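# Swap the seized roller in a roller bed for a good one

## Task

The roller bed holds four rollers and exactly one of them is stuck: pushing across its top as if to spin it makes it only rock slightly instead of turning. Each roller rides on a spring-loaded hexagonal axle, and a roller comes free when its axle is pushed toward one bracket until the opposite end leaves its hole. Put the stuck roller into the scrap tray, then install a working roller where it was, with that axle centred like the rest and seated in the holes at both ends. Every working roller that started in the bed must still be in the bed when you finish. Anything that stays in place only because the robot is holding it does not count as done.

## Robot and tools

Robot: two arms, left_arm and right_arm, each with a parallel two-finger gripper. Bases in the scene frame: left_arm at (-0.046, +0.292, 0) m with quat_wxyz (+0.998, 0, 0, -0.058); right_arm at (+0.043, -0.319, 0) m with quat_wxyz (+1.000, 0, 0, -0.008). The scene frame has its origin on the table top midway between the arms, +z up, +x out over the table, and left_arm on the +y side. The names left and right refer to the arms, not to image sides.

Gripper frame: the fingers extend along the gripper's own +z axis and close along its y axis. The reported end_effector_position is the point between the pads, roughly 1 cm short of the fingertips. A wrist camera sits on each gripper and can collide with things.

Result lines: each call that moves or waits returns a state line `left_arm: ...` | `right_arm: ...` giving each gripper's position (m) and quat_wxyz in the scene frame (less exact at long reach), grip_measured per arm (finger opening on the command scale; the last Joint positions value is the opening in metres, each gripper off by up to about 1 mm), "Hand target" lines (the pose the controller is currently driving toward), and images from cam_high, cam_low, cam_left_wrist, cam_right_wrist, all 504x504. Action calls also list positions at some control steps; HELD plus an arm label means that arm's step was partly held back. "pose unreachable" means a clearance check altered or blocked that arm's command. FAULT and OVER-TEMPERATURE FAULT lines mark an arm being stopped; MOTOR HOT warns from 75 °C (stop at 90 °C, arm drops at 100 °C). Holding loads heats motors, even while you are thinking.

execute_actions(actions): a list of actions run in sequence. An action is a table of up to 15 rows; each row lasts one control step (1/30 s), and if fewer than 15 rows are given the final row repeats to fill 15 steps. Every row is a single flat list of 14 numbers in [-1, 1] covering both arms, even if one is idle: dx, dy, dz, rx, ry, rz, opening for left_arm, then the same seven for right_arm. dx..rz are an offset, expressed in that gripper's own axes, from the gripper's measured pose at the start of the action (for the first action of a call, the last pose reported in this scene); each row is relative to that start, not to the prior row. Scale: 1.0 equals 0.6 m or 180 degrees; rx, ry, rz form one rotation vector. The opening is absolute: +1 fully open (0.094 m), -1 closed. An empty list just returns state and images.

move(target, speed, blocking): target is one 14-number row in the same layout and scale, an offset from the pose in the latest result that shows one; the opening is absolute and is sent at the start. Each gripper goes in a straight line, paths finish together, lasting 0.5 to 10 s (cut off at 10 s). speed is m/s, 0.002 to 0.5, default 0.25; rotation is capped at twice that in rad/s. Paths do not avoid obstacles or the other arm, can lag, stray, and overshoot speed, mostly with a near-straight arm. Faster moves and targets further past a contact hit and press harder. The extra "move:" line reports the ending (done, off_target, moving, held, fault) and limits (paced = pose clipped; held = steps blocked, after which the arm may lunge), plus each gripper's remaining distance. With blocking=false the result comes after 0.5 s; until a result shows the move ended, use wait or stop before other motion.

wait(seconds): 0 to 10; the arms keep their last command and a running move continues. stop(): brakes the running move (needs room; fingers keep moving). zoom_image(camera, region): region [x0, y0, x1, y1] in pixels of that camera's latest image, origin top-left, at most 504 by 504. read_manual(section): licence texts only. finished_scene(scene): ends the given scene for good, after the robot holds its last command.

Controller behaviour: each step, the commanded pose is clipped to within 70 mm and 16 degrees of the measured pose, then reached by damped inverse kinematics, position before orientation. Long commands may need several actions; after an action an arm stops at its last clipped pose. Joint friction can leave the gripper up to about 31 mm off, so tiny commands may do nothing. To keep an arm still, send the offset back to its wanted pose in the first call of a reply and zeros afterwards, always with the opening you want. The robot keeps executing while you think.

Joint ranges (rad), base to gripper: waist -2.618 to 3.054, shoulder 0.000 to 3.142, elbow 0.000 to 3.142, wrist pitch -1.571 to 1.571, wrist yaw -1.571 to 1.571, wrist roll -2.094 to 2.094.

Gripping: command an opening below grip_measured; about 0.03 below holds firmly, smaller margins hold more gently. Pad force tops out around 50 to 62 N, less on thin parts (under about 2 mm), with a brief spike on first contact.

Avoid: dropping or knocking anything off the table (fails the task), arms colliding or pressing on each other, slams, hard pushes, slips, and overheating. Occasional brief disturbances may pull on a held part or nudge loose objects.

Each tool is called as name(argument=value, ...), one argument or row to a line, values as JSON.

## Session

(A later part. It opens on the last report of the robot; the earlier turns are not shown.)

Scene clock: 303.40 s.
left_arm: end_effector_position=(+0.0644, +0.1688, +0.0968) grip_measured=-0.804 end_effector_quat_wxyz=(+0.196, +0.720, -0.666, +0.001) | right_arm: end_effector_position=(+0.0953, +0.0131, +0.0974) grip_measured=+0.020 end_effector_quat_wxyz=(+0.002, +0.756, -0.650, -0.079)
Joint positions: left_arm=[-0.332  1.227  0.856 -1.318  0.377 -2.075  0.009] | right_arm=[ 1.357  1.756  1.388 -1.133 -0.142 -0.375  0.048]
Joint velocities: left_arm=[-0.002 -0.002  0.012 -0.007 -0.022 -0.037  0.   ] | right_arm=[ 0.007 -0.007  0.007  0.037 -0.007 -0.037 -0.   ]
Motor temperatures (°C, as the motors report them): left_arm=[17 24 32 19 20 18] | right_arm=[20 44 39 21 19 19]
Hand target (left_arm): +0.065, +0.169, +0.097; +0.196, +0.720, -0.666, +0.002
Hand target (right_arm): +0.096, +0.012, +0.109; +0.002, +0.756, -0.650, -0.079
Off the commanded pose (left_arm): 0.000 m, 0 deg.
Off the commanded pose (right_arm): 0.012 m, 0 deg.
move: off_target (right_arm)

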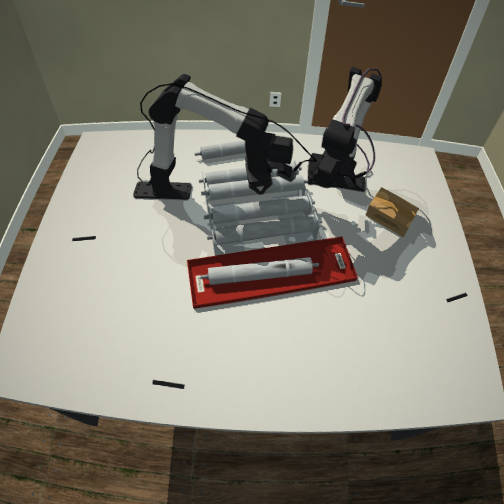

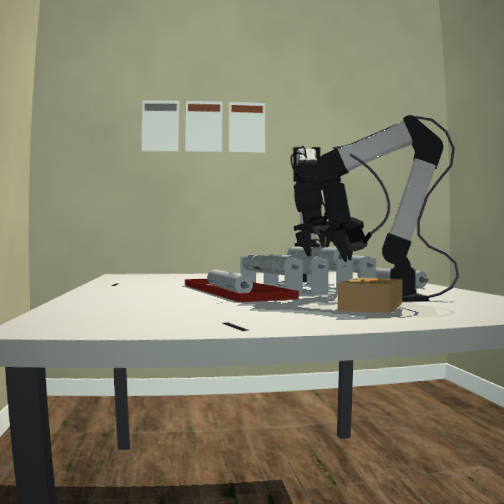

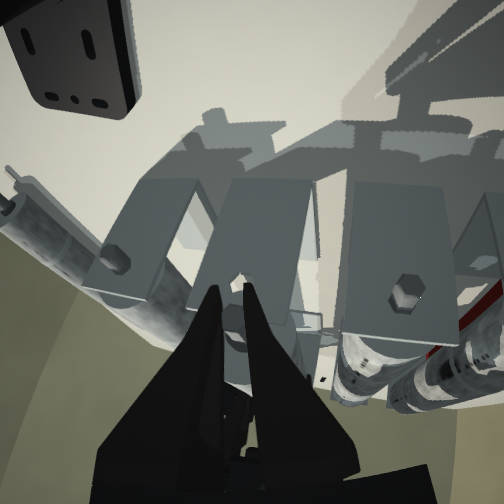

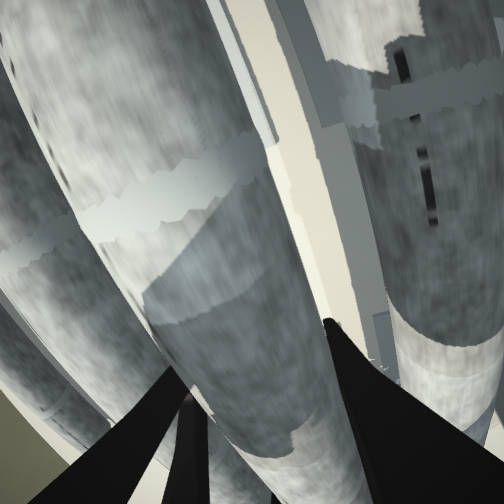

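Tip-only grip; go deeper.

move(
  target=[0,0,0,0,0,0,-0.4,0,0,-0.02,0,0,0,-0.1],
)

move(
  target=[-0.004,0,0.022,0,0,0,-0.4,0,0,-0.02,0,0,0,-0.1],
  speed=0.03,
)

move(
  target=[0,0,0,0,0,0,-0.9,0,0,-0.02,0,0,0,-0.1],
)

move(
  target=[-0.055,0.009,-0.016,0,0,0,-0.9,0,0,-0.02,0,0,0,-0.1],
  speed=0.02,
)

zoom_image(
  camera="cam_high",
  region=[170,120,370,300],
)

Scene clock: 308.80 s.
left_arm: end_effector_position=(+0.0644, +0.1688, +0.0968) grip_measured=-0.401 end_effector_quat_wxyz=(+0.196, +0.720, -0.666, +0.001) | right_arm: end_effector_position=(+0.0954, +0.0131, +0.0973) grip_measured=+0.020 end_effector_quat_wxyz=(+0.002, +0.756, -0.650, -0.079)
Joint positions: left_arm=[-0.332  1.227  0.856 -1.318  0.377 -2.075  0.028] | right_arm=[ 1.357  1.756  1.388 -1.133 -0.142 -0.375  0.048]
Joint velocities: left_arm=[-0.007 -0.027 -0.012 -0.007 -0.007 -0.037 -0.   ] | right_arm=[-0.002  0.002  0.007  0.051 -0.051  0.007 -0.   ]
Motor temperatures (°C, as the motors report them): left_arm=[17 24 32 19 20 18] | right_arm=[20 44 39 21 19 19]
Hand target (left_arm): +0.064, +0.169, +0.097; +0.196, +0.720, -0.666, +0.001
Hand target (right_arm): +0.097, +0.012, +0.109; +0.002, +0.756, -0.650, -0.079
Off the commanded pose (left_arm): 0.000 m, 0 deg.
Off the commanded pose (right_arm): 0.012 m, 0 deg.
move: off_target (right_arm)

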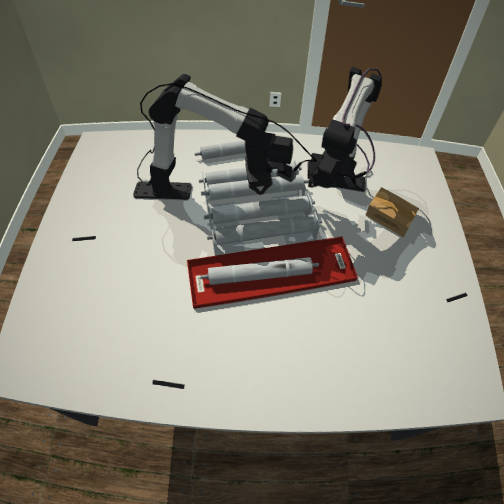

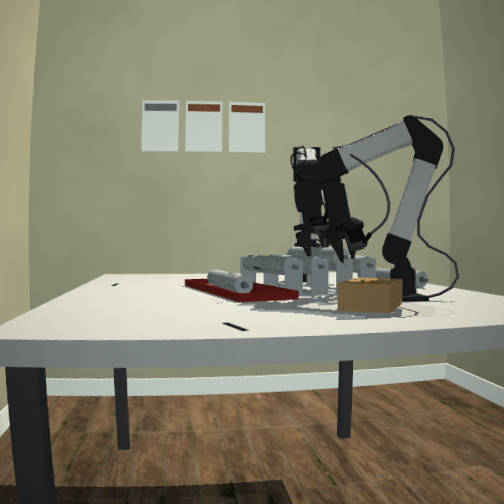

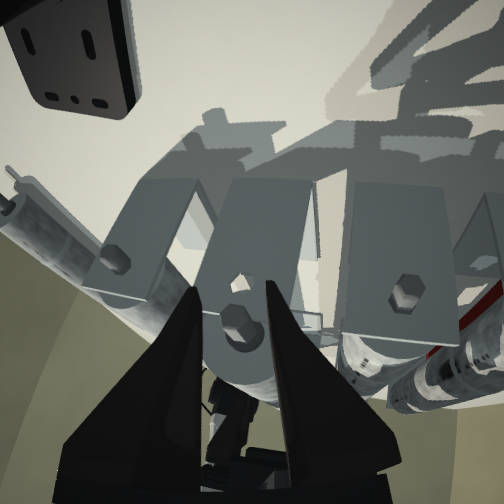

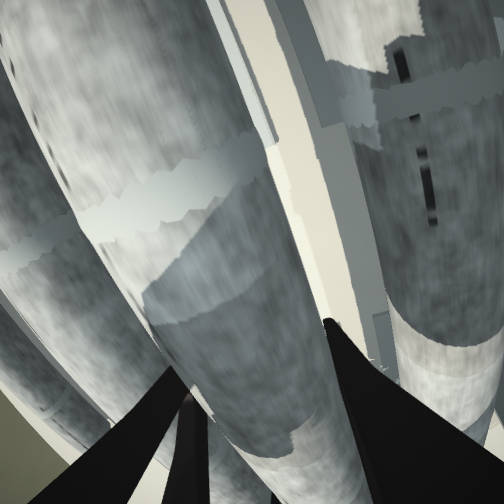

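Scene clock: 309.53 s.
left_arm: end_effector_position=(+0.0640, +0.1690, +0.0885) grip_measured=-0.401 end_effector_quat_wxyz=(+0.195, +0.720, -0.666, +0.003) | right_arm: end_effector_position=(+0.0954, +0.0131, +0.0973) grip_measured=+0.020 end_effector_quat_wxyz=(+0.002, +0.756, -0.650, -0.079)
Joint positions: left_arm=[-0.332  1.227  0.822 -1.281  0.377 -2.077  0.028] | right_arm=[ 1.357  1.756  1.388 -1.133 -0.142 -0.375  0.048]
Joint velocities: left_arm=[ 0.012 -0.017 -0.002  0.007 -0.007  0.007 -0.   ] | right_arm=[ 0.007  0.007  0.002 -0.007  0.022 -0.022  0.   ]
Motor temperatures (°C, as the motors report them): left_arm=[17 24 32 19 20 18] | right_arm=[20 44 39 21 19 19]
Hand target (left_arm): +0.061, +0.168, +0.084; +0.197, +0.719, -0.666, +0.001
Hand target (right_arm): +0.097, +0.012, +0.109; +0.002, +0.756, -0.650, -0.079
Off the commanded pose (left_arm): 0.006 m, 0 deg.
Off the commanded pose (right_arm): 0.012 m, 0 deg.
joint sent to its limit (left arm) — the command would take joint 6 (wrist roll) past its lower limit, so that joint was sent only as far as its limit.
move: off_target (right_arm)

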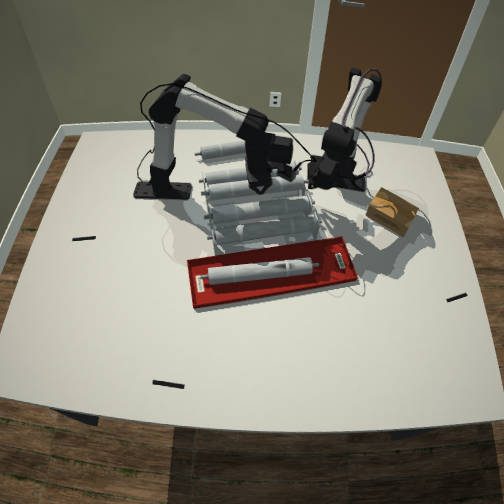

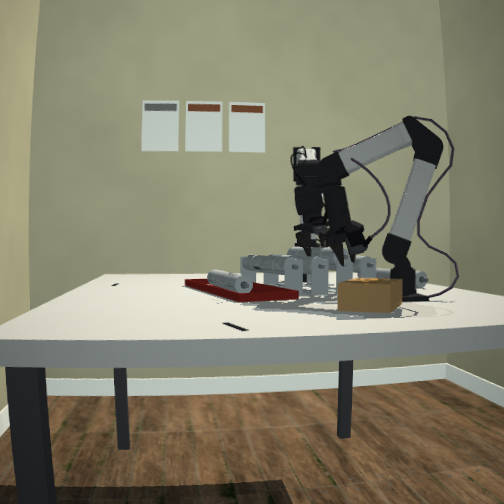

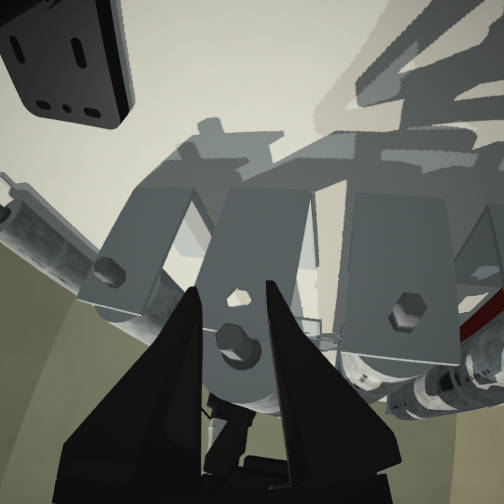

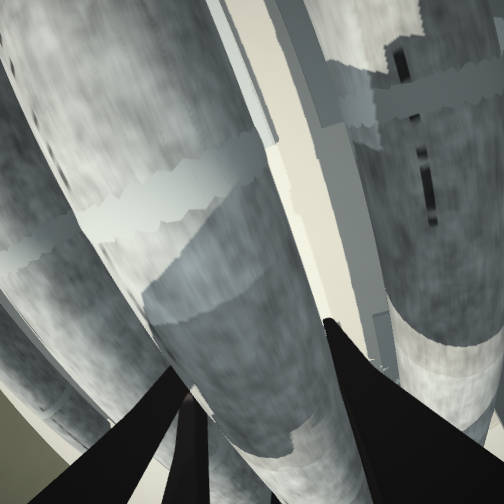

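Scene clock: 310.23 s.
left_arm: end_effector_position=(+0.0633, +0.1690, +0.0887) grip_measured=-0.800 end_effector_quat_wxyz=(+0.197, +0.721, -0.665, +0.002) | right_arm: end_effector_position=(+0.0958, +0.0131, +0.0973) grip_measured=+0.020 end_effector_quat_wxyz=(+0.001, +0.755, -0.651, -0.078)
Joint positions: left_arm=[-0.332  1.227  0.822 -1.284  0.379 -2.079  0.009] | right_arm=[ 1.357  1.756  1.388 -1.133 -0.139 -0.372  0.048]
Joint velocities: left_arm=[-0.022 -0.017  0.002  0.022  0.022 -0.051 -0.   ] | right_arm=[-0.002 -0.012  0.002 -0.007  0.022 -0.022  0.   ]
Motor temperatures (°C, as the motors report them): left_arm=[17 24 32 19 20 18] | right_arm=[20 44 39 21 19 19]
Hand target (left_arm): +0.064, +0.169, +0.088; +0.195, +0.720, -0.666, +0.003
Hand target (right_arm): +0.097, +0.012, +0.109; +0.001, +0.756, -0.650, -0.079
Off the commanded pose (left_arm): 0.001 m, 0 deg.
Off the commanded pose (right_arm): 0.012 m, 0 deg.
move: off_target (right_arm)

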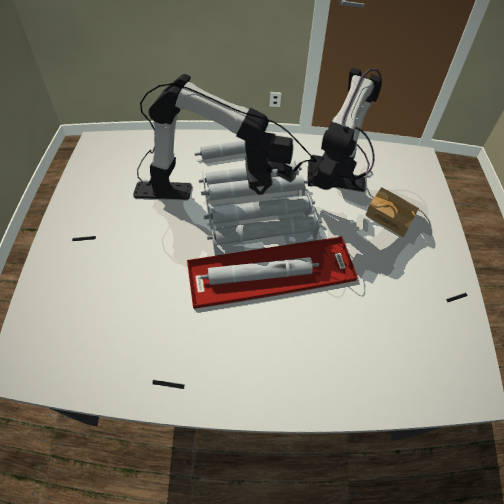

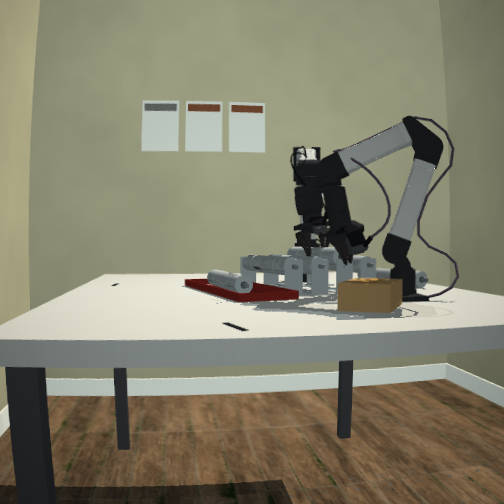

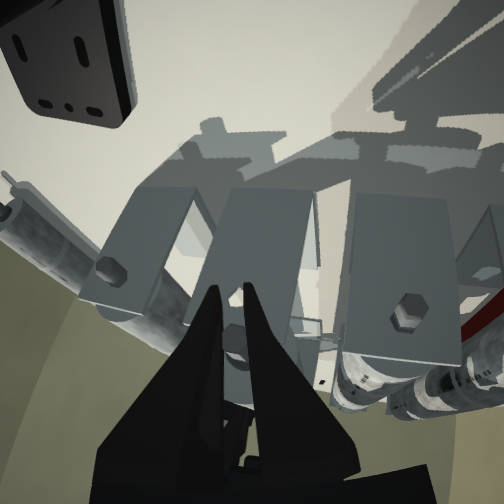

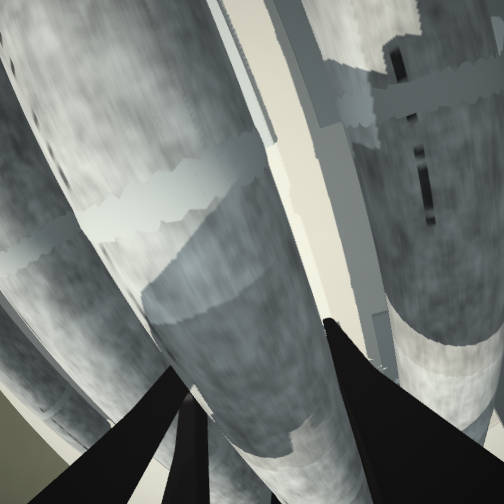

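Scene clock: 312.23 s.
left_arm: end_effector_position=(+0.0701, +0.1813, +0.0941) grip_measured=-0.800 end_effector_quat_wxyz=(+0.217, +0.716, -0.662, +0.039) | right_arm: end_effector_position=(+0.0998, +0.0183, +0.1002) grip_measured=+0.020 end_effector_quat_wxyz=(-0.010, +0.749, -0.658, -0.079)
Joint positions: left_arm=[-0.186  1.196  0.811 -1.31   0.428 -1.924  0.009] | right_arm=[ 1.354  1.756  1.399 -1.121 -0.129 -0.356  0.048]
Joint velocities: left_arm=[ 0.012 -0.007 -0.012  0.051 -0.066  0.037  0.   ] | right_arm=[-0.022 -0.002  0.017 -0.022  0.051 -0.022  0.   ]
Motor temperatures (°C, as the motors report them): left_arm=[17 24 32 19 20 18] | right_arm=[20 44 39 21 19 19]
Hand target (left_arm): +0.057, +0.201, +0.090; +0.196, +0.720, -0.665, +0.001
Hand target (right_arm): +0.097, +0.012, +0.109; +0.001, +0.755, -0.651, -0.078
Off the commanded pose (left_arm): 0.026 m, 5 deg.
Off the commanded pose (right_arm): 0.011 m, 2 deg.
move: off_target (left_arm, right_arm)

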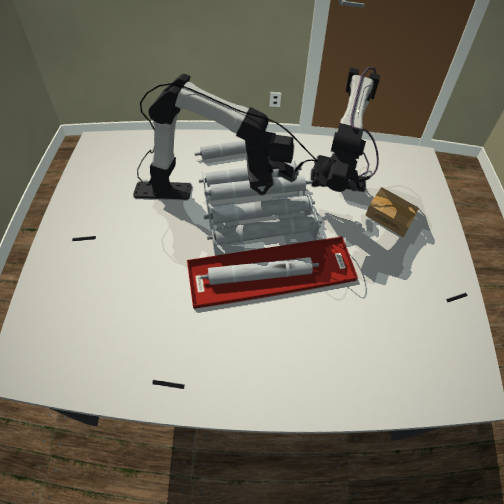

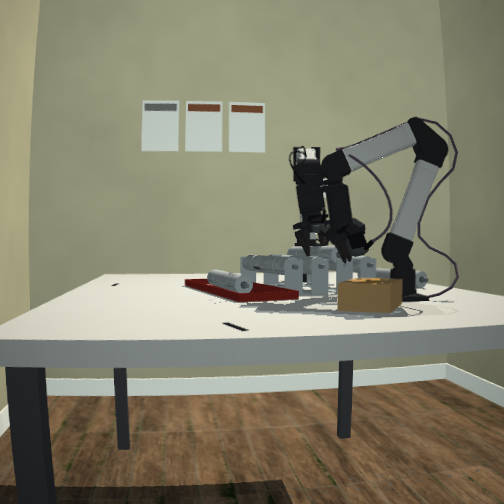

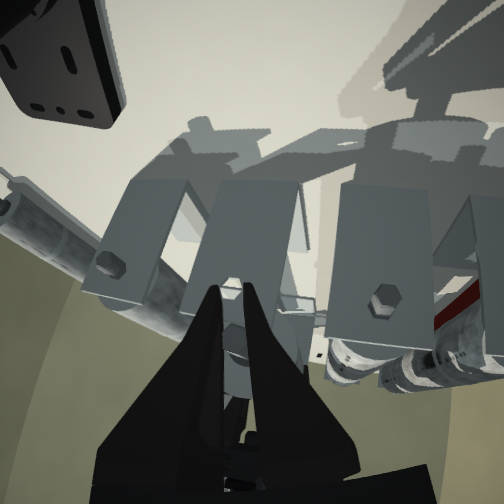

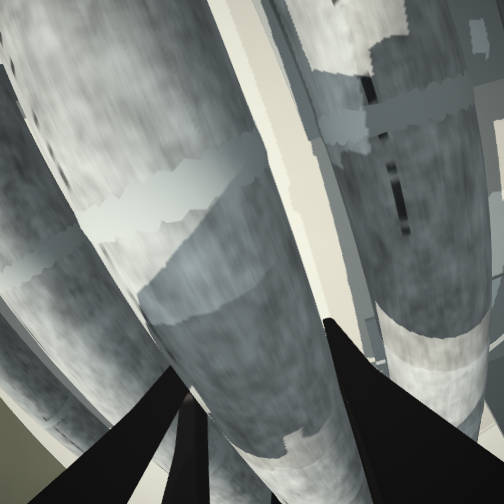

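Region (170, 120, 370, 300) of cam_high's 504x504 image, scaled by 2.520, with more detail than that image has; it fills the top 454 rows of this view, and the rest is white.

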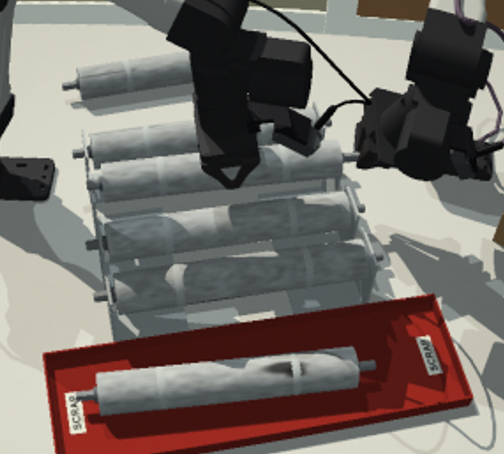

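execute_actions(
  actions=[
    [[-0.077,0.035,0,0,0,0,-0.9,0.01,0.012,-0.02,0,0,0,-0.1]],
    [[-0.06,0.025,0,0,0,0,-0.9,0.0,0.01,0.0,0,-0.02,0,-0.1]],
    [[-0.06,0.02,0,0,0,0,-0.9,0.0,0.0,0.0,0,-0.02,0,-0.1]],
  ],
)

zoom_image(
  camera="cam_high",
  region=[170,120,370,300],
)

Scene clock: 316.73 s.
left_arm: end_effector_position=(+0.0566, +0.2262, +0.0839) grip_measured=-0.899 end_effector_quat_wxyz=(+0.229, +0.713, -0.653, +0.114) | right_arm: end_effector_position=(+0.0985, +0.0176, +0.0909) grip_measured=+0.020 end_effector_quat_wxyz=(-0.040, +0.749, -0.654, -0.100)
Joint positions: left_arm=[ 0.238  1.074  0.675 -1.389  0.472 -1.486  0.005] | right_arm=[ 1.353  1.694  1.28  -0.992 -0.139 -0.357  0.048]
Joint velocities: left_arm=[-0.012  0.002 -0.012 -0.051 -0.037 -0.037 -0.   ] | right_arm=[ 0.007  0.002 -0.022 -0.11   0.022 -0.022  0.001]
Motor temperatures (°C, as the motors report them): left_arm=[17 24 31 19 21 18] | right_arm=[20 45 39 21 19 19]
Hand target (left_arm): +0.057, +0.226, +0.084; +0.229, +0.714, -0.652, +0.114
Hand target (right_arm): +0.098, +0.018, +0.094; -0.046, +0.746, -0.655, -0.112
Off the commanded pose (left_arm): 0.038 m, 0 deg.
Off the commanded pose (right_arm): 0.003 m, 2 deg.
Step readings (end_effector_position; steps 1 to 15: 1st action; 16 to 30: 2nd action; 31 to 45: 3rd action):
0: left_arm (+0.0702, +0.1814, +0.0941) | right_arm (+0.0998, +0.0183, +0.1002)
1: left_arm (+0.0699, +0.1825, +0.0931) | right_arm (+0.1000, +0.0183, +0.1007)
2: left_arm (+0.0688, +0.1871, +0.0916) | right_arm (+0.0999, +0.0184, +0.1007)
4: left_arm (+0.0664, +0.1960, +0.0908) | right_arm (+0.0993, +0.0185, +0.1007)
8: left_arm (+0.0666, +0.1965, +0.0927) | right_arm (+0.0995, +0.0185, +0.1006)
15: left_arm (+0.0670, +0.1966, +0.0934) | right_arm (+0.0995, +0.0185, +0.1006)
16: left_arm (+0.0673, +0.1972, +0.0933) | right_arm (+0.0994, +0.0180, +0.0993)
17: left_arm (+0.0673, +0.1980, +0.0932) | right_arm (+0.0991, +0.0178, +0.0977)
19: left_arm (+0.0647, +0.2077, +0.0889) | right_arm (+0.0982, +0.0177, +0.0946)
23: left_arm (+0.0597, +0.2207, +0.0847) | right_arm (+0.0981, +0.0177, +0.0938)
30: left_arm (+0.0566, +0.2262, +0.0839) | right_arm (+0.0981, +0.0177, +0.0938)
31: left_arm (+0.0566, +0.2262, +0.0839) | right_arm (+0.0981, +0.0174, +0.0931) HELD left_arm
32: left_arm (+0.0566, +0.2262, +0.0839) | right_arm (+0.0981, +0.0174, +0.0925) HELD left_arm
34: left_arm (+0.0566, +0.2262, +0.0839) | right_arm (+0.0984, +0.0176, +0.0917) HELD left_arm
38: left_arm (+0.0566, +0.2262, +0.0839) | right_arm (+0.0984, +0.0177, +0.0909) HELD left_arm
45: end_effector_position above HELD left_arm
HELD left_arm: steps 31 to 45.
pose unreachable (left arm): on one or more control steps of this call, first in action 2 (counted from 0), this arm could not follow its commanded pose, so it was not sent that pose on those steps. On the call's last step it was still not sent that pose. It may still have moved: this result reports where it is.
cause: the commanded pose would bring two parts of the arm too close to each other (its upper arm (the part past joint 2) and its gripper housing, with joints 3 (elbow) to 6 (wrist roll) between them).

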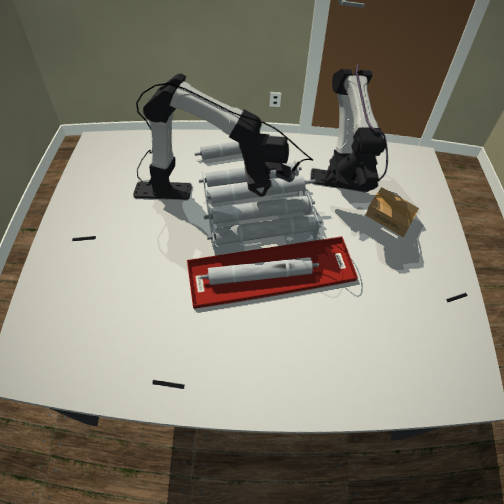

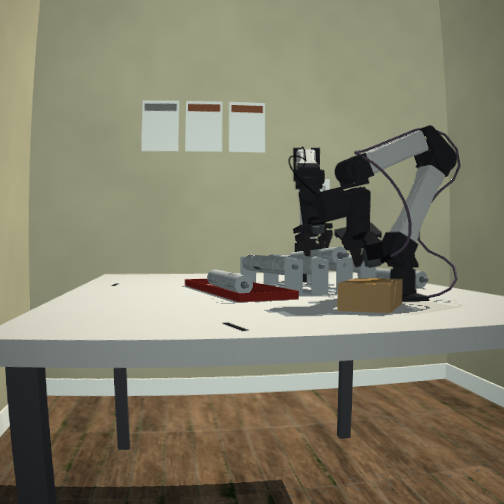

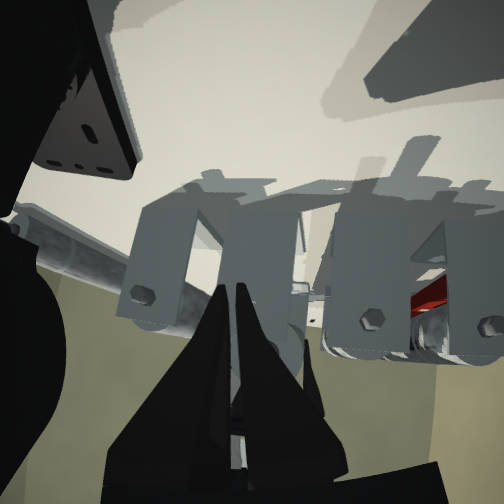

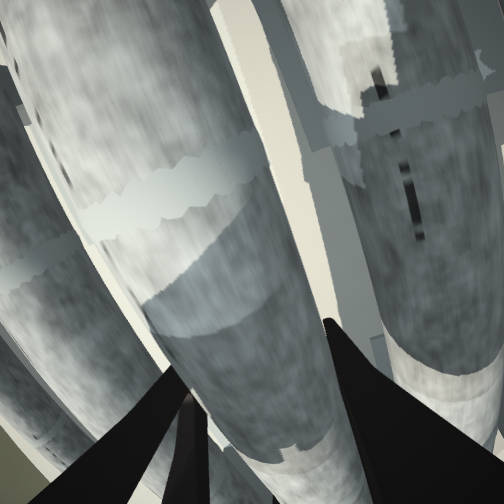

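Region (170, 120, 370, 300) of cam_high's 504x504 image, scaled by 2.520, with more detail than that image has; it fills the top 454 rows of this view, and the rest is white.

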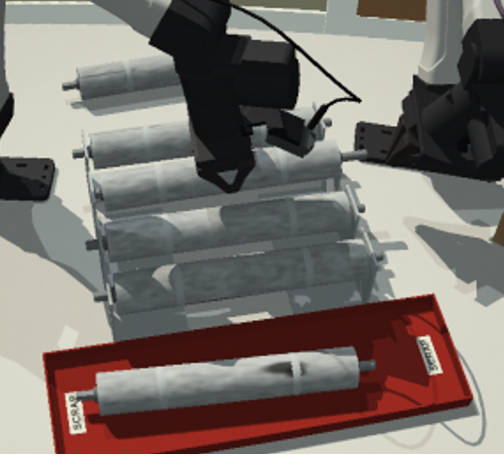

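execute_actions(
  actions=[
    [[0,0,0,0,0,0,-0.9,0,0.02,-0.01,0,0,0,-0.1]],
    [[0,0,0,0,0,0,-0.9,0,0.01,-0.01,0,0,0,-0.1]],
  ],
)

zoom_image(
  camera="cam_high",
  region=[190,150,290,230],
)

zoom_image(
  camera="cam_low",
  region=[220,210,400,320],
)

Scene clock: 321.43 s.
left_arm: end_effector_position=(+0.0566, +0.2262, +0.0839) grip_measured=-0.899 end_effector_quat_wxyz=(+0.229, +0.713, -0.653, +0.114) | right_arm: end_effector_position=(+0.0976, +0.0174, +0.0901) grip_measured=+0.020 end_effector_quat_wxyz=(-0.048, +0.750, -0.654, -0.082)
Joint positions: left_arm=[ 0.238  1.074  0.675 -1.389  0.472 -1.486  0.005] | right_arm=[ 1.376  1.694  1.28  -0.993 -0.098 -0.34   0.048]
Joint velocities: left_arm=[ 0.002  0.012  0.007  0.007 -0.051 -0.037  0.   ] | right_arm=[-0.002  0.002 -0.022 -0.051  0.066  0.037 -0.001]
Motor temperatures (°C, as the motors report them): left_arm=[17 24 31 19 21 18] | right_arm=[20 45 39 21 19 19]
Hand target (left_arm): +0.057, +0.226, +0.084; +0.229, +0.713, -0.653, +0.114
Hand target (right_arm): +0.092, +0.015, +0.096; -0.046, +0.750, -0.654, -0.086
Off the commanded pose (left_arm): 0.000 m, 0 deg.
Off the commanded pose (right_arm): 0.009 m, 1 deg.
Step readings (end_effector_position; steps 1 to 15: 1st action; 16 to 30: 2nd action):
0: left_arm (+0.0566, +0.2262, +0.0839) | right_arm (+0.0985, +0.0176, +0.0909)
1: left_arm (+0.0566, +0.2262, +0.0839) | right_arm (+0.0979, +0.0177, +0.0908)
2: left_arm (+0.0566, +0.2262, +0.0839) | right_arm (+0.0978, +0.0176, +0.0906)
4: left_arm (+0.0566, +0.2262, +0.0839) | right_arm (+0.0975, +0.0175, +0.0904)
8: left_arm (+0.0566, +0.2262, +0.0839) | right_arm (+0.0975, +0.0175, +0.0902)
15: left_arm (+0.0566, +0.2262, +0.0839) | right_arm (+0.0975, +0.0175, +0.0902)
16: left_arm (+0.0566, +0.2262, +0.0839) | right_arm (+0.0976, +0.0174, +0.0902)
17: left_arm (+0.0566, +0.2262, +0.0839) | right_arm (+0.0976, +0.0174, +0.0902)
19: left_arm (+0.0566, +0.2262, +0.0839) | right_arm (+0.0976, +0.0174, +0.0901)
23: left_arm (+0.0566, +0.2262, +0.0839) | right_arm (+0.0976, +0.0174, +0.0901)
30: end_effector_position above

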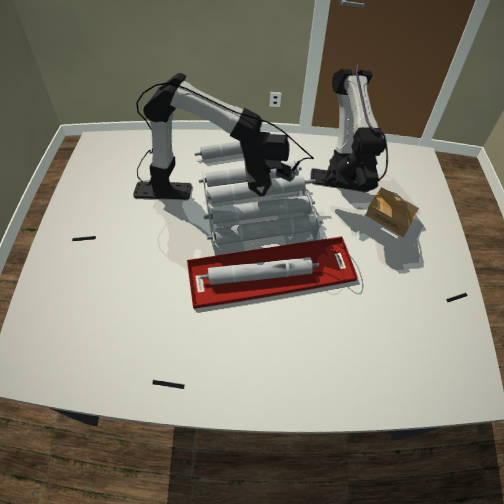

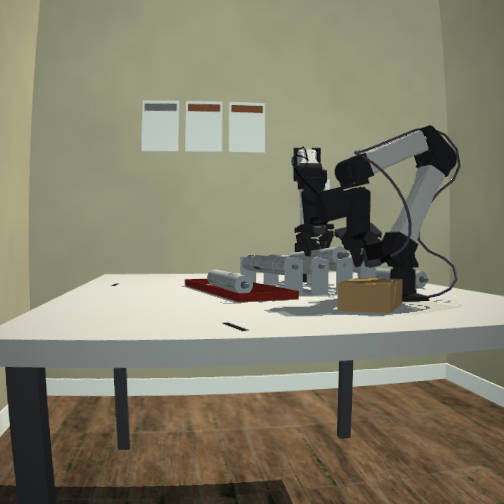

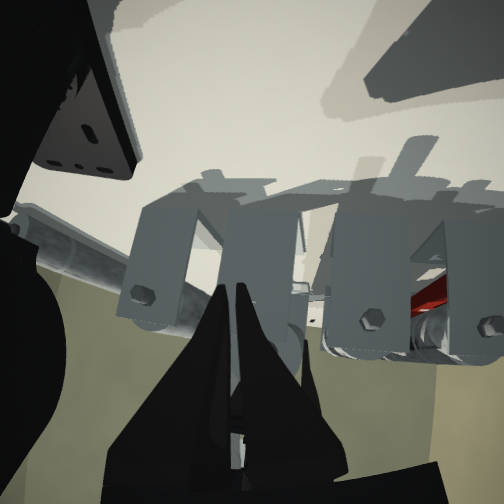

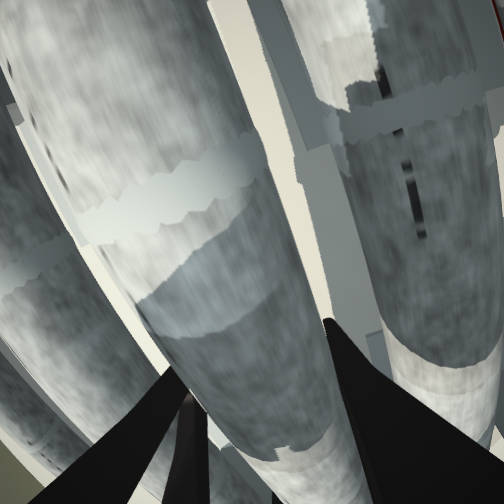

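Region (190, 150, 290, 230) of cam_high's 504x504 image, scaled by 5.040, with more detail than that image has; it fills the top 403 rows of this view, and the rest is white.

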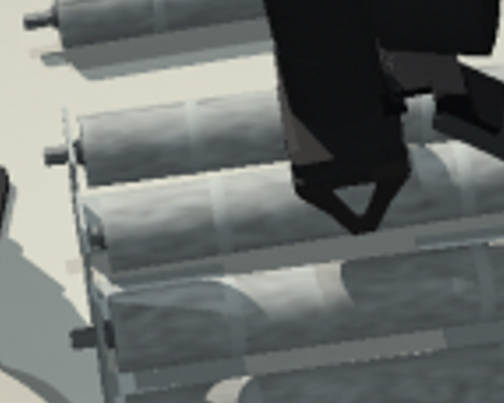

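Region (220, 210, 400, 320) of cam_low's 504x504 image, scaled by 2.800, with more detail than that image has.

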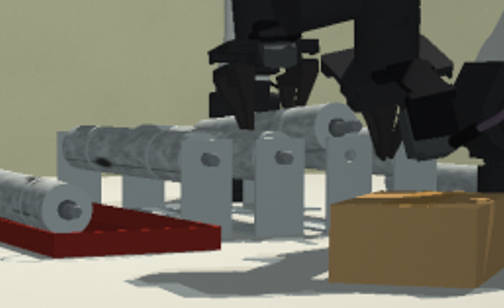

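move(
  target=[0.079,-0.01,-0.02,-0.047,-0.07,-0.018,-0.2,0,0,-0.01,0,0,0,-0.1],
  speed=0.05,
)

move(
  target=[0,0,0.035,0,0,0,-0.2,0,0,-0.01,0,0,0,-0.1],
  speed=0.03,
)

Scene clock: 329.93 s.
left_arm: end_effector_position=(+0.0698, +0.1877, +0.1136) grip_measured=-0.201 end_effector_quat_wxyz=(+0.218, +0.718, -0.660, -0.006) | right_arm: end_effector_position=(+0.0977, +0.0173, +0.0900) grip_measured=+0.020 end_effector_quat_wxyz=(-0.048, +0.750, -0.654, -0.082)
Joint positions: left_arm=[-0.186  1.261  0.928 -1.447  0.39  -1.916  0.038] | right_arm=[ 1.376  1.694  1.28  -0.993 -0.097 -0.34   0.048]
Joint velocities: left_arm=[-0.012 -0.012 -0.007 -0.051 -0.095 -0.007 -0.   ] | right_arm=[-0.002 -0.022 -0.002 -0.022 -0.022 -0.081  0.   ]
Motor temperatures (°C, as the motors report them): left_arm=[17 24 32 19 21 18] | right_arm=[20 45 38 21 19 19]
Hand target (left_arm): +0.070, +0.188, +0.114; +0.216, +0.719, -0.660, -0.018
Hand target (right_arm): +0.098, +0.016, +0.096; -0.048, +0.750, -0.654, -0.082
Off the commanded pose (left_arm): 0.003 m, 2 deg.
Off the commanded pose (right_arm): 0.006 m, 0 deg.
move: done

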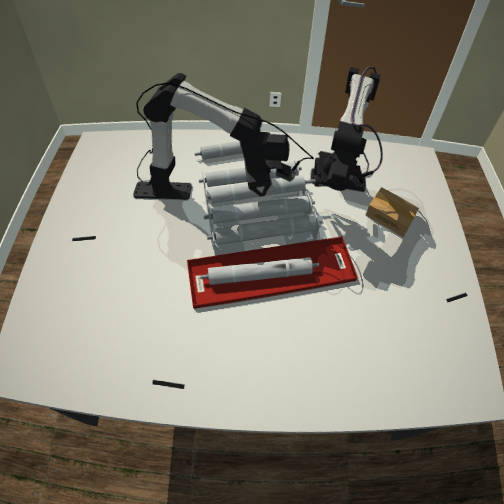

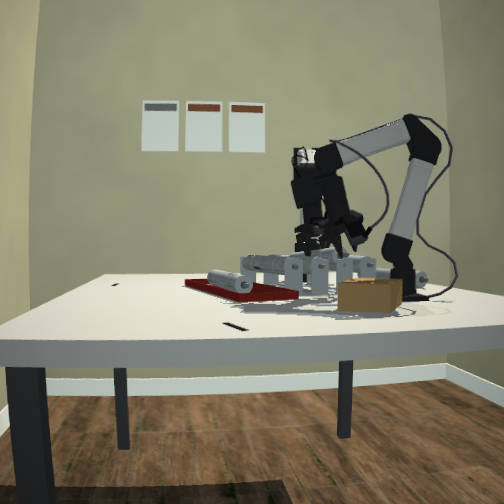

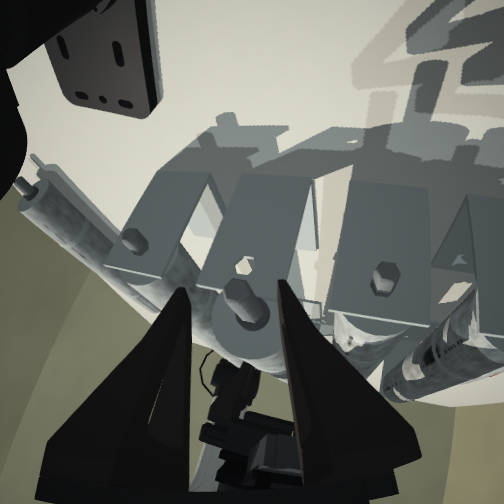

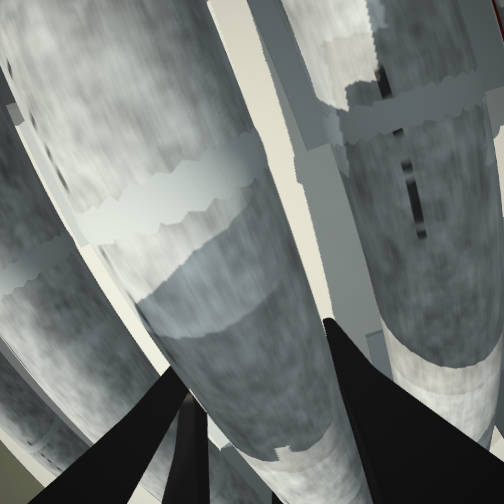

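Scene clock: 331.00 s.
left_arm: end_effector_position=(+0.0665, +0.1838, +0.0976) grip_measured=-0.201 end_effector_quat_wxyz=(+0.216, +0.719, -0.661, -0.009) | right_arm: end_effector_position=(+0.0977, +0.0173, +0.0900) grip_measured=+0.020 end_effector_quat_wxyz=(-0.048, +0.750, -0.654, -0.082)
Joint positions: left_arm=[-0.219  1.261  0.866 -1.376  0.39  -1.951  0.038] | right_arm=[ 1.376  1.694  1.28  -0.993 -0.097 -0.34   0.048]
Joint velocities: left_arm=[ 0.017  0.017 -0.002  0.007 -0.007 -0.051 -0.   ] | right_arm=[-0.002 -0.012  0.012  0.037 -0.037 -0.066  0.   ]
Motor temperatures (°C, as the motors report them): left_arm=[17 24 32 19 21 18] | right_arm=[20 45 38 21 19 19]
Hand target (left_arm): +0.063, +0.181, +0.095; +0.219, +0.718, -0.661, -0.006
Hand target (right_arm): +0.098, +0.016, +0.096; -0.048, +0.750, -0.654, -0.082
Off the commanded pose (left_arm): 0.005 m, 0 deg.
Off the commanded pose (right_arm): 0.006 m, 0 deg.
move: done

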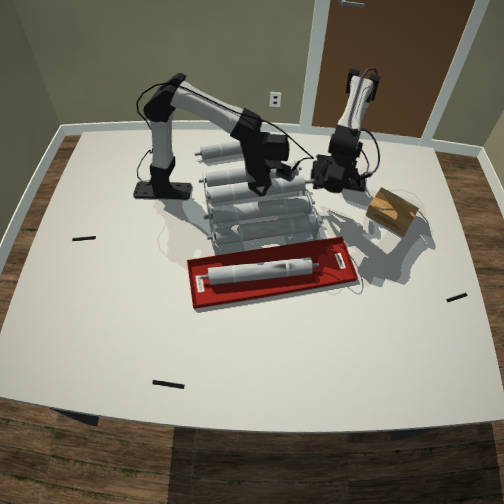

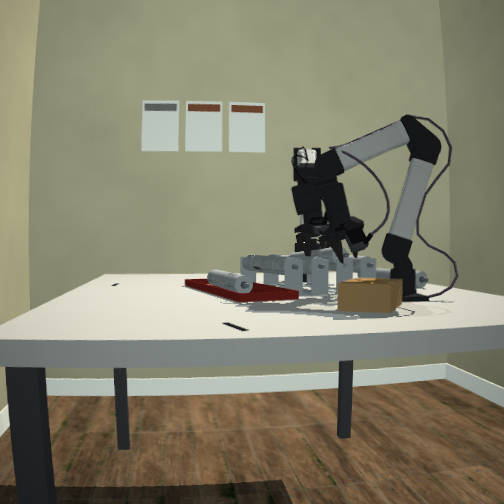

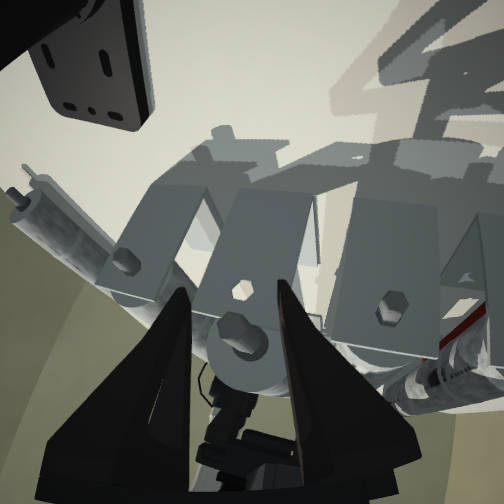

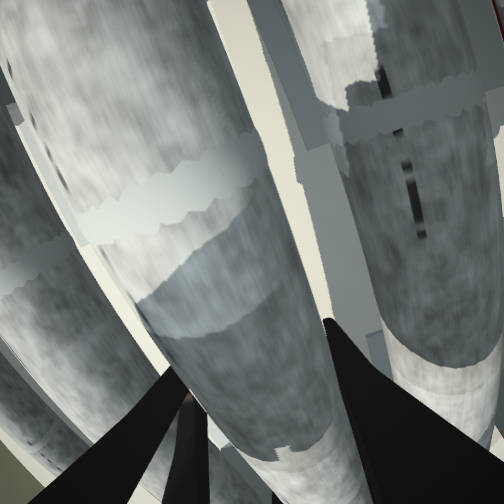

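execute_actions(
  actions=[
    [[0,0,0.005,0,0,0,-0.9,0,0,-0.01,0,0,0,-0.1]],
    [[0,0,0,0,0,0,-0.9,0,0,-0.01,0,0,0,-0.1]],
    [[0,0,0,0,0,0,-0.775,0,0,-0.01,0,0,0,-0.1]],
    [[0,0,0,0,0,0,-0.775,0,0.01,0.005,0,-0.015,0,-0.1]],
    [[0,0,0,0,0,0,-0.775,0,0.01,0.005,0,-0.015,0,-0.1]],
  ],
)

zoom_image(
  camera="cam_high",
  region=[190,150,290,230],
)

Scene clock: 337.40 s.
left_arm: end_effector_position=(+0.0674, +0.1813, +0.0981) grip_measured=-0.767 end_effector_quat_wxyz=(+0.220, +0.725, -0.653, -0.006) | right_arm: end_effector_position=(+0.0972, +0.0170, +0.0879) grip_measured=+0.019 end_effector_quat_wxyz=(-0.075, +0.746, -0.654, -0.099)
Joint positions: left_arm=[-0.219  1.261  0.866 -1.369  0.403 -1.972  0.011] | right_arm=[ 1.376  1.637  1.195 -0.899 -0.1   -0.331  0.048]
Joint velocities: left_arm=[ 0.007  0.007 -0.017  0.022 -0.066 -0.022 -0.   ] | right_arm=[ 0.002 -0.002 -0.012 -0.095 -0.022  0.022  0.   ]
Motor temperatures (°C, as the motors report them): left_arm=[17 24 31 19 21 18] | right_arm=[20 45 38 21 19 19]
Hand target (left_arm): +0.067, +0.181, +0.098; +0.220, +0.724, -0.653, -0.006
Hand target (right_arm): +0.091, +0.017, +0.085; -0.075, +0.746, -0.653, -0.109
Off the commanded pose (left_arm): 0.000 m, 0 deg.
Off the commanded pose (right_arm): 0.007 m, 1 deg.
Step readings (end_effector_position; steps 1 to 15: 1st action; 16 to 30: 2nd action; 31 to 45: 3rd action; 46 to 60: 4th action; 61 to 75: 5th action):
0: left_arm (+0.0669, +0.1836, +0.0975) | right_arm (+0.0977, +0.0173, +0.0900)
1: left_arm (+0.0669, +0.1836, +0.0975) | right_arm (+0.0977, +0.0173, +0.0900)
2: left_arm (+0.0669, +0.1836, +0.0975) | right_arm (+0.0977, +0.0173, +0.0900)
4: left_arm (+0.0667, +0.1835, +0.0976) | right_arm (+0.0978, +0.0172, +0.0900)
8: left_arm (+0.0667, +0.1835, +0.0976) | right_arm (+0.0978, +0.0172, +0.0900)
15: left_arm (+0.0667, +0.1835, +0.0976) | right_arm (+0.0978, +0.0172, +0.0900)
16: left_arm (+0.0667, +0.1836, +0.0976) | right_arm (+0.0978, +0.0172, +0.0900)
17: left_arm (+0.0667, +0.1836, +0.0976) | right_arm (+0.0978, +0.0172, +0.0900)
19: left_arm (+0.0667, +0.1836, +0.0976) | right_arm (+0.0978, +0.0172, +0.0900)
23: left_arm (+0.0667, +0.1836, +0.0976) | right_arm (+0.0978, +0.0172, +0.0900)
30: left_arm (+0.0667, +0.1836, +0.0976) | right_arm (+0.0978, +0.0172, +0.0900)
31: left_arm (+0.0666, +0.1836, +0.0976) | right_arm (+0.0978, +0.0172, +0.0900)
32: left_arm (+0.0666, +0.1836, +0.0976) | right_arm (+0.0978, +0.0172, +0.0900)
34: left_arm (+0.0666, +0.1836, +0.0976) | right_arm (+0.0978, +0.0172, +0.0900)
38: left_arm (+0.0666, +0.1836, +0.0976) | right_arm (+0.0978, +0.0172, +0.0900)
45: left_arm (+0.0666, +0.1836, +0.0976) | right_arm (+0.0978, +0.0172, +0.0900)
46: left_arm (+0.0666, +0.1836, +0.0976) | right_arm (+0.0977, +0.0170, +0.0894)
47: left_arm (+0.0665, +0.1836, +0.0977) | right_arm (+0.0975, +0.0169, +0.0889)
49: left_arm (+0.0673, +0.1813, +0.0982) | right_arm (+0.0972, +0.0168, +0.0880)
53: left_arm (+0.0673, +0.1813, +0.0982) | right_arm (+0.0972, +0.0170, +0.0881)
60: left_arm (+0.0673, +0.1813, +0.0982) | right_arm (+0.0972, +0.0170, +0.0880)
61: left_arm (+0.0674, +0.1813, +0.0981) | right_arm (+0.0971, +0.0167, +0.0878)
62: left_arm (+0.0674, +0.1813, +0.0981) | right_arm (+0.0971, +0.0167, +0.0879)
64: left_arm (+0.0674, +0.1813, +0.0981) | right_arm (+0.0972, +0.0168, +0.0878)
68: left_arm (+0.0674, +0.1813, +0.0981) | right_arm (+0.0972, +0.0169, +0.0878)
75: end_effector_position above

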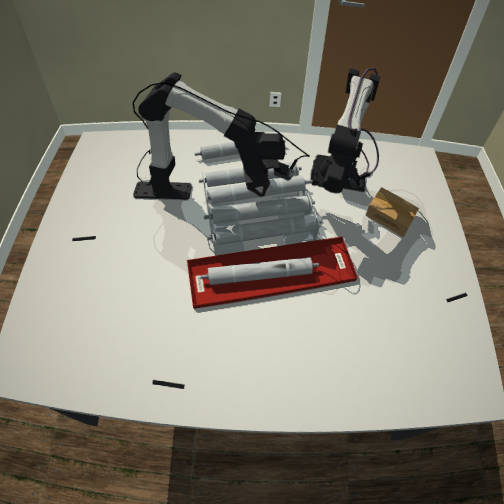

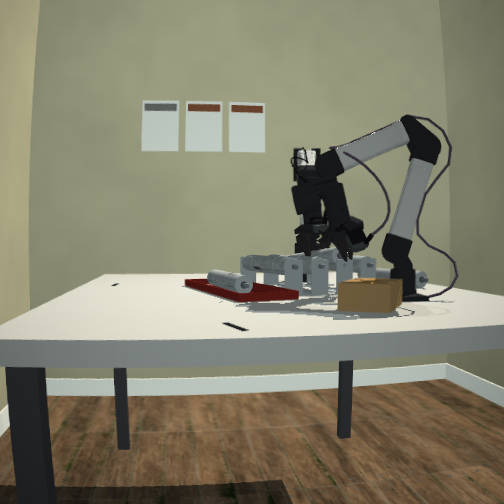

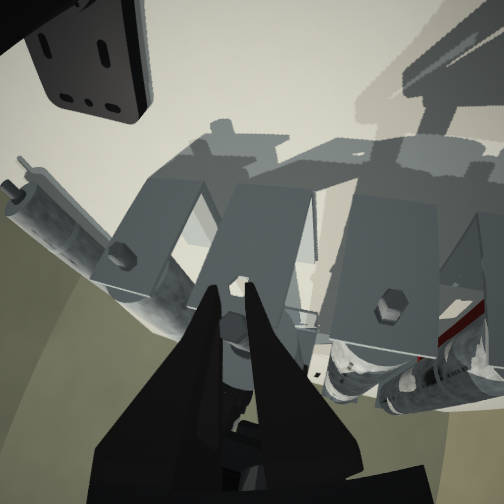

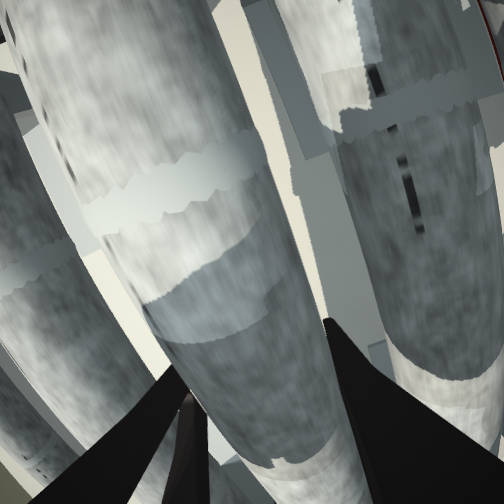

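Region (190, 150, 290, 230) of cam_high's 504x504 image, scaled by 5.040, with more detail than that image has; it fills the top 403 rows of this view, and the rest is white.

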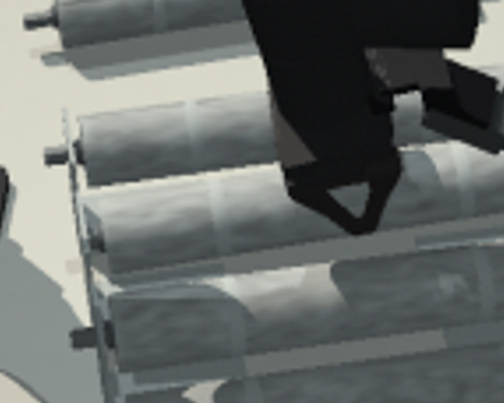

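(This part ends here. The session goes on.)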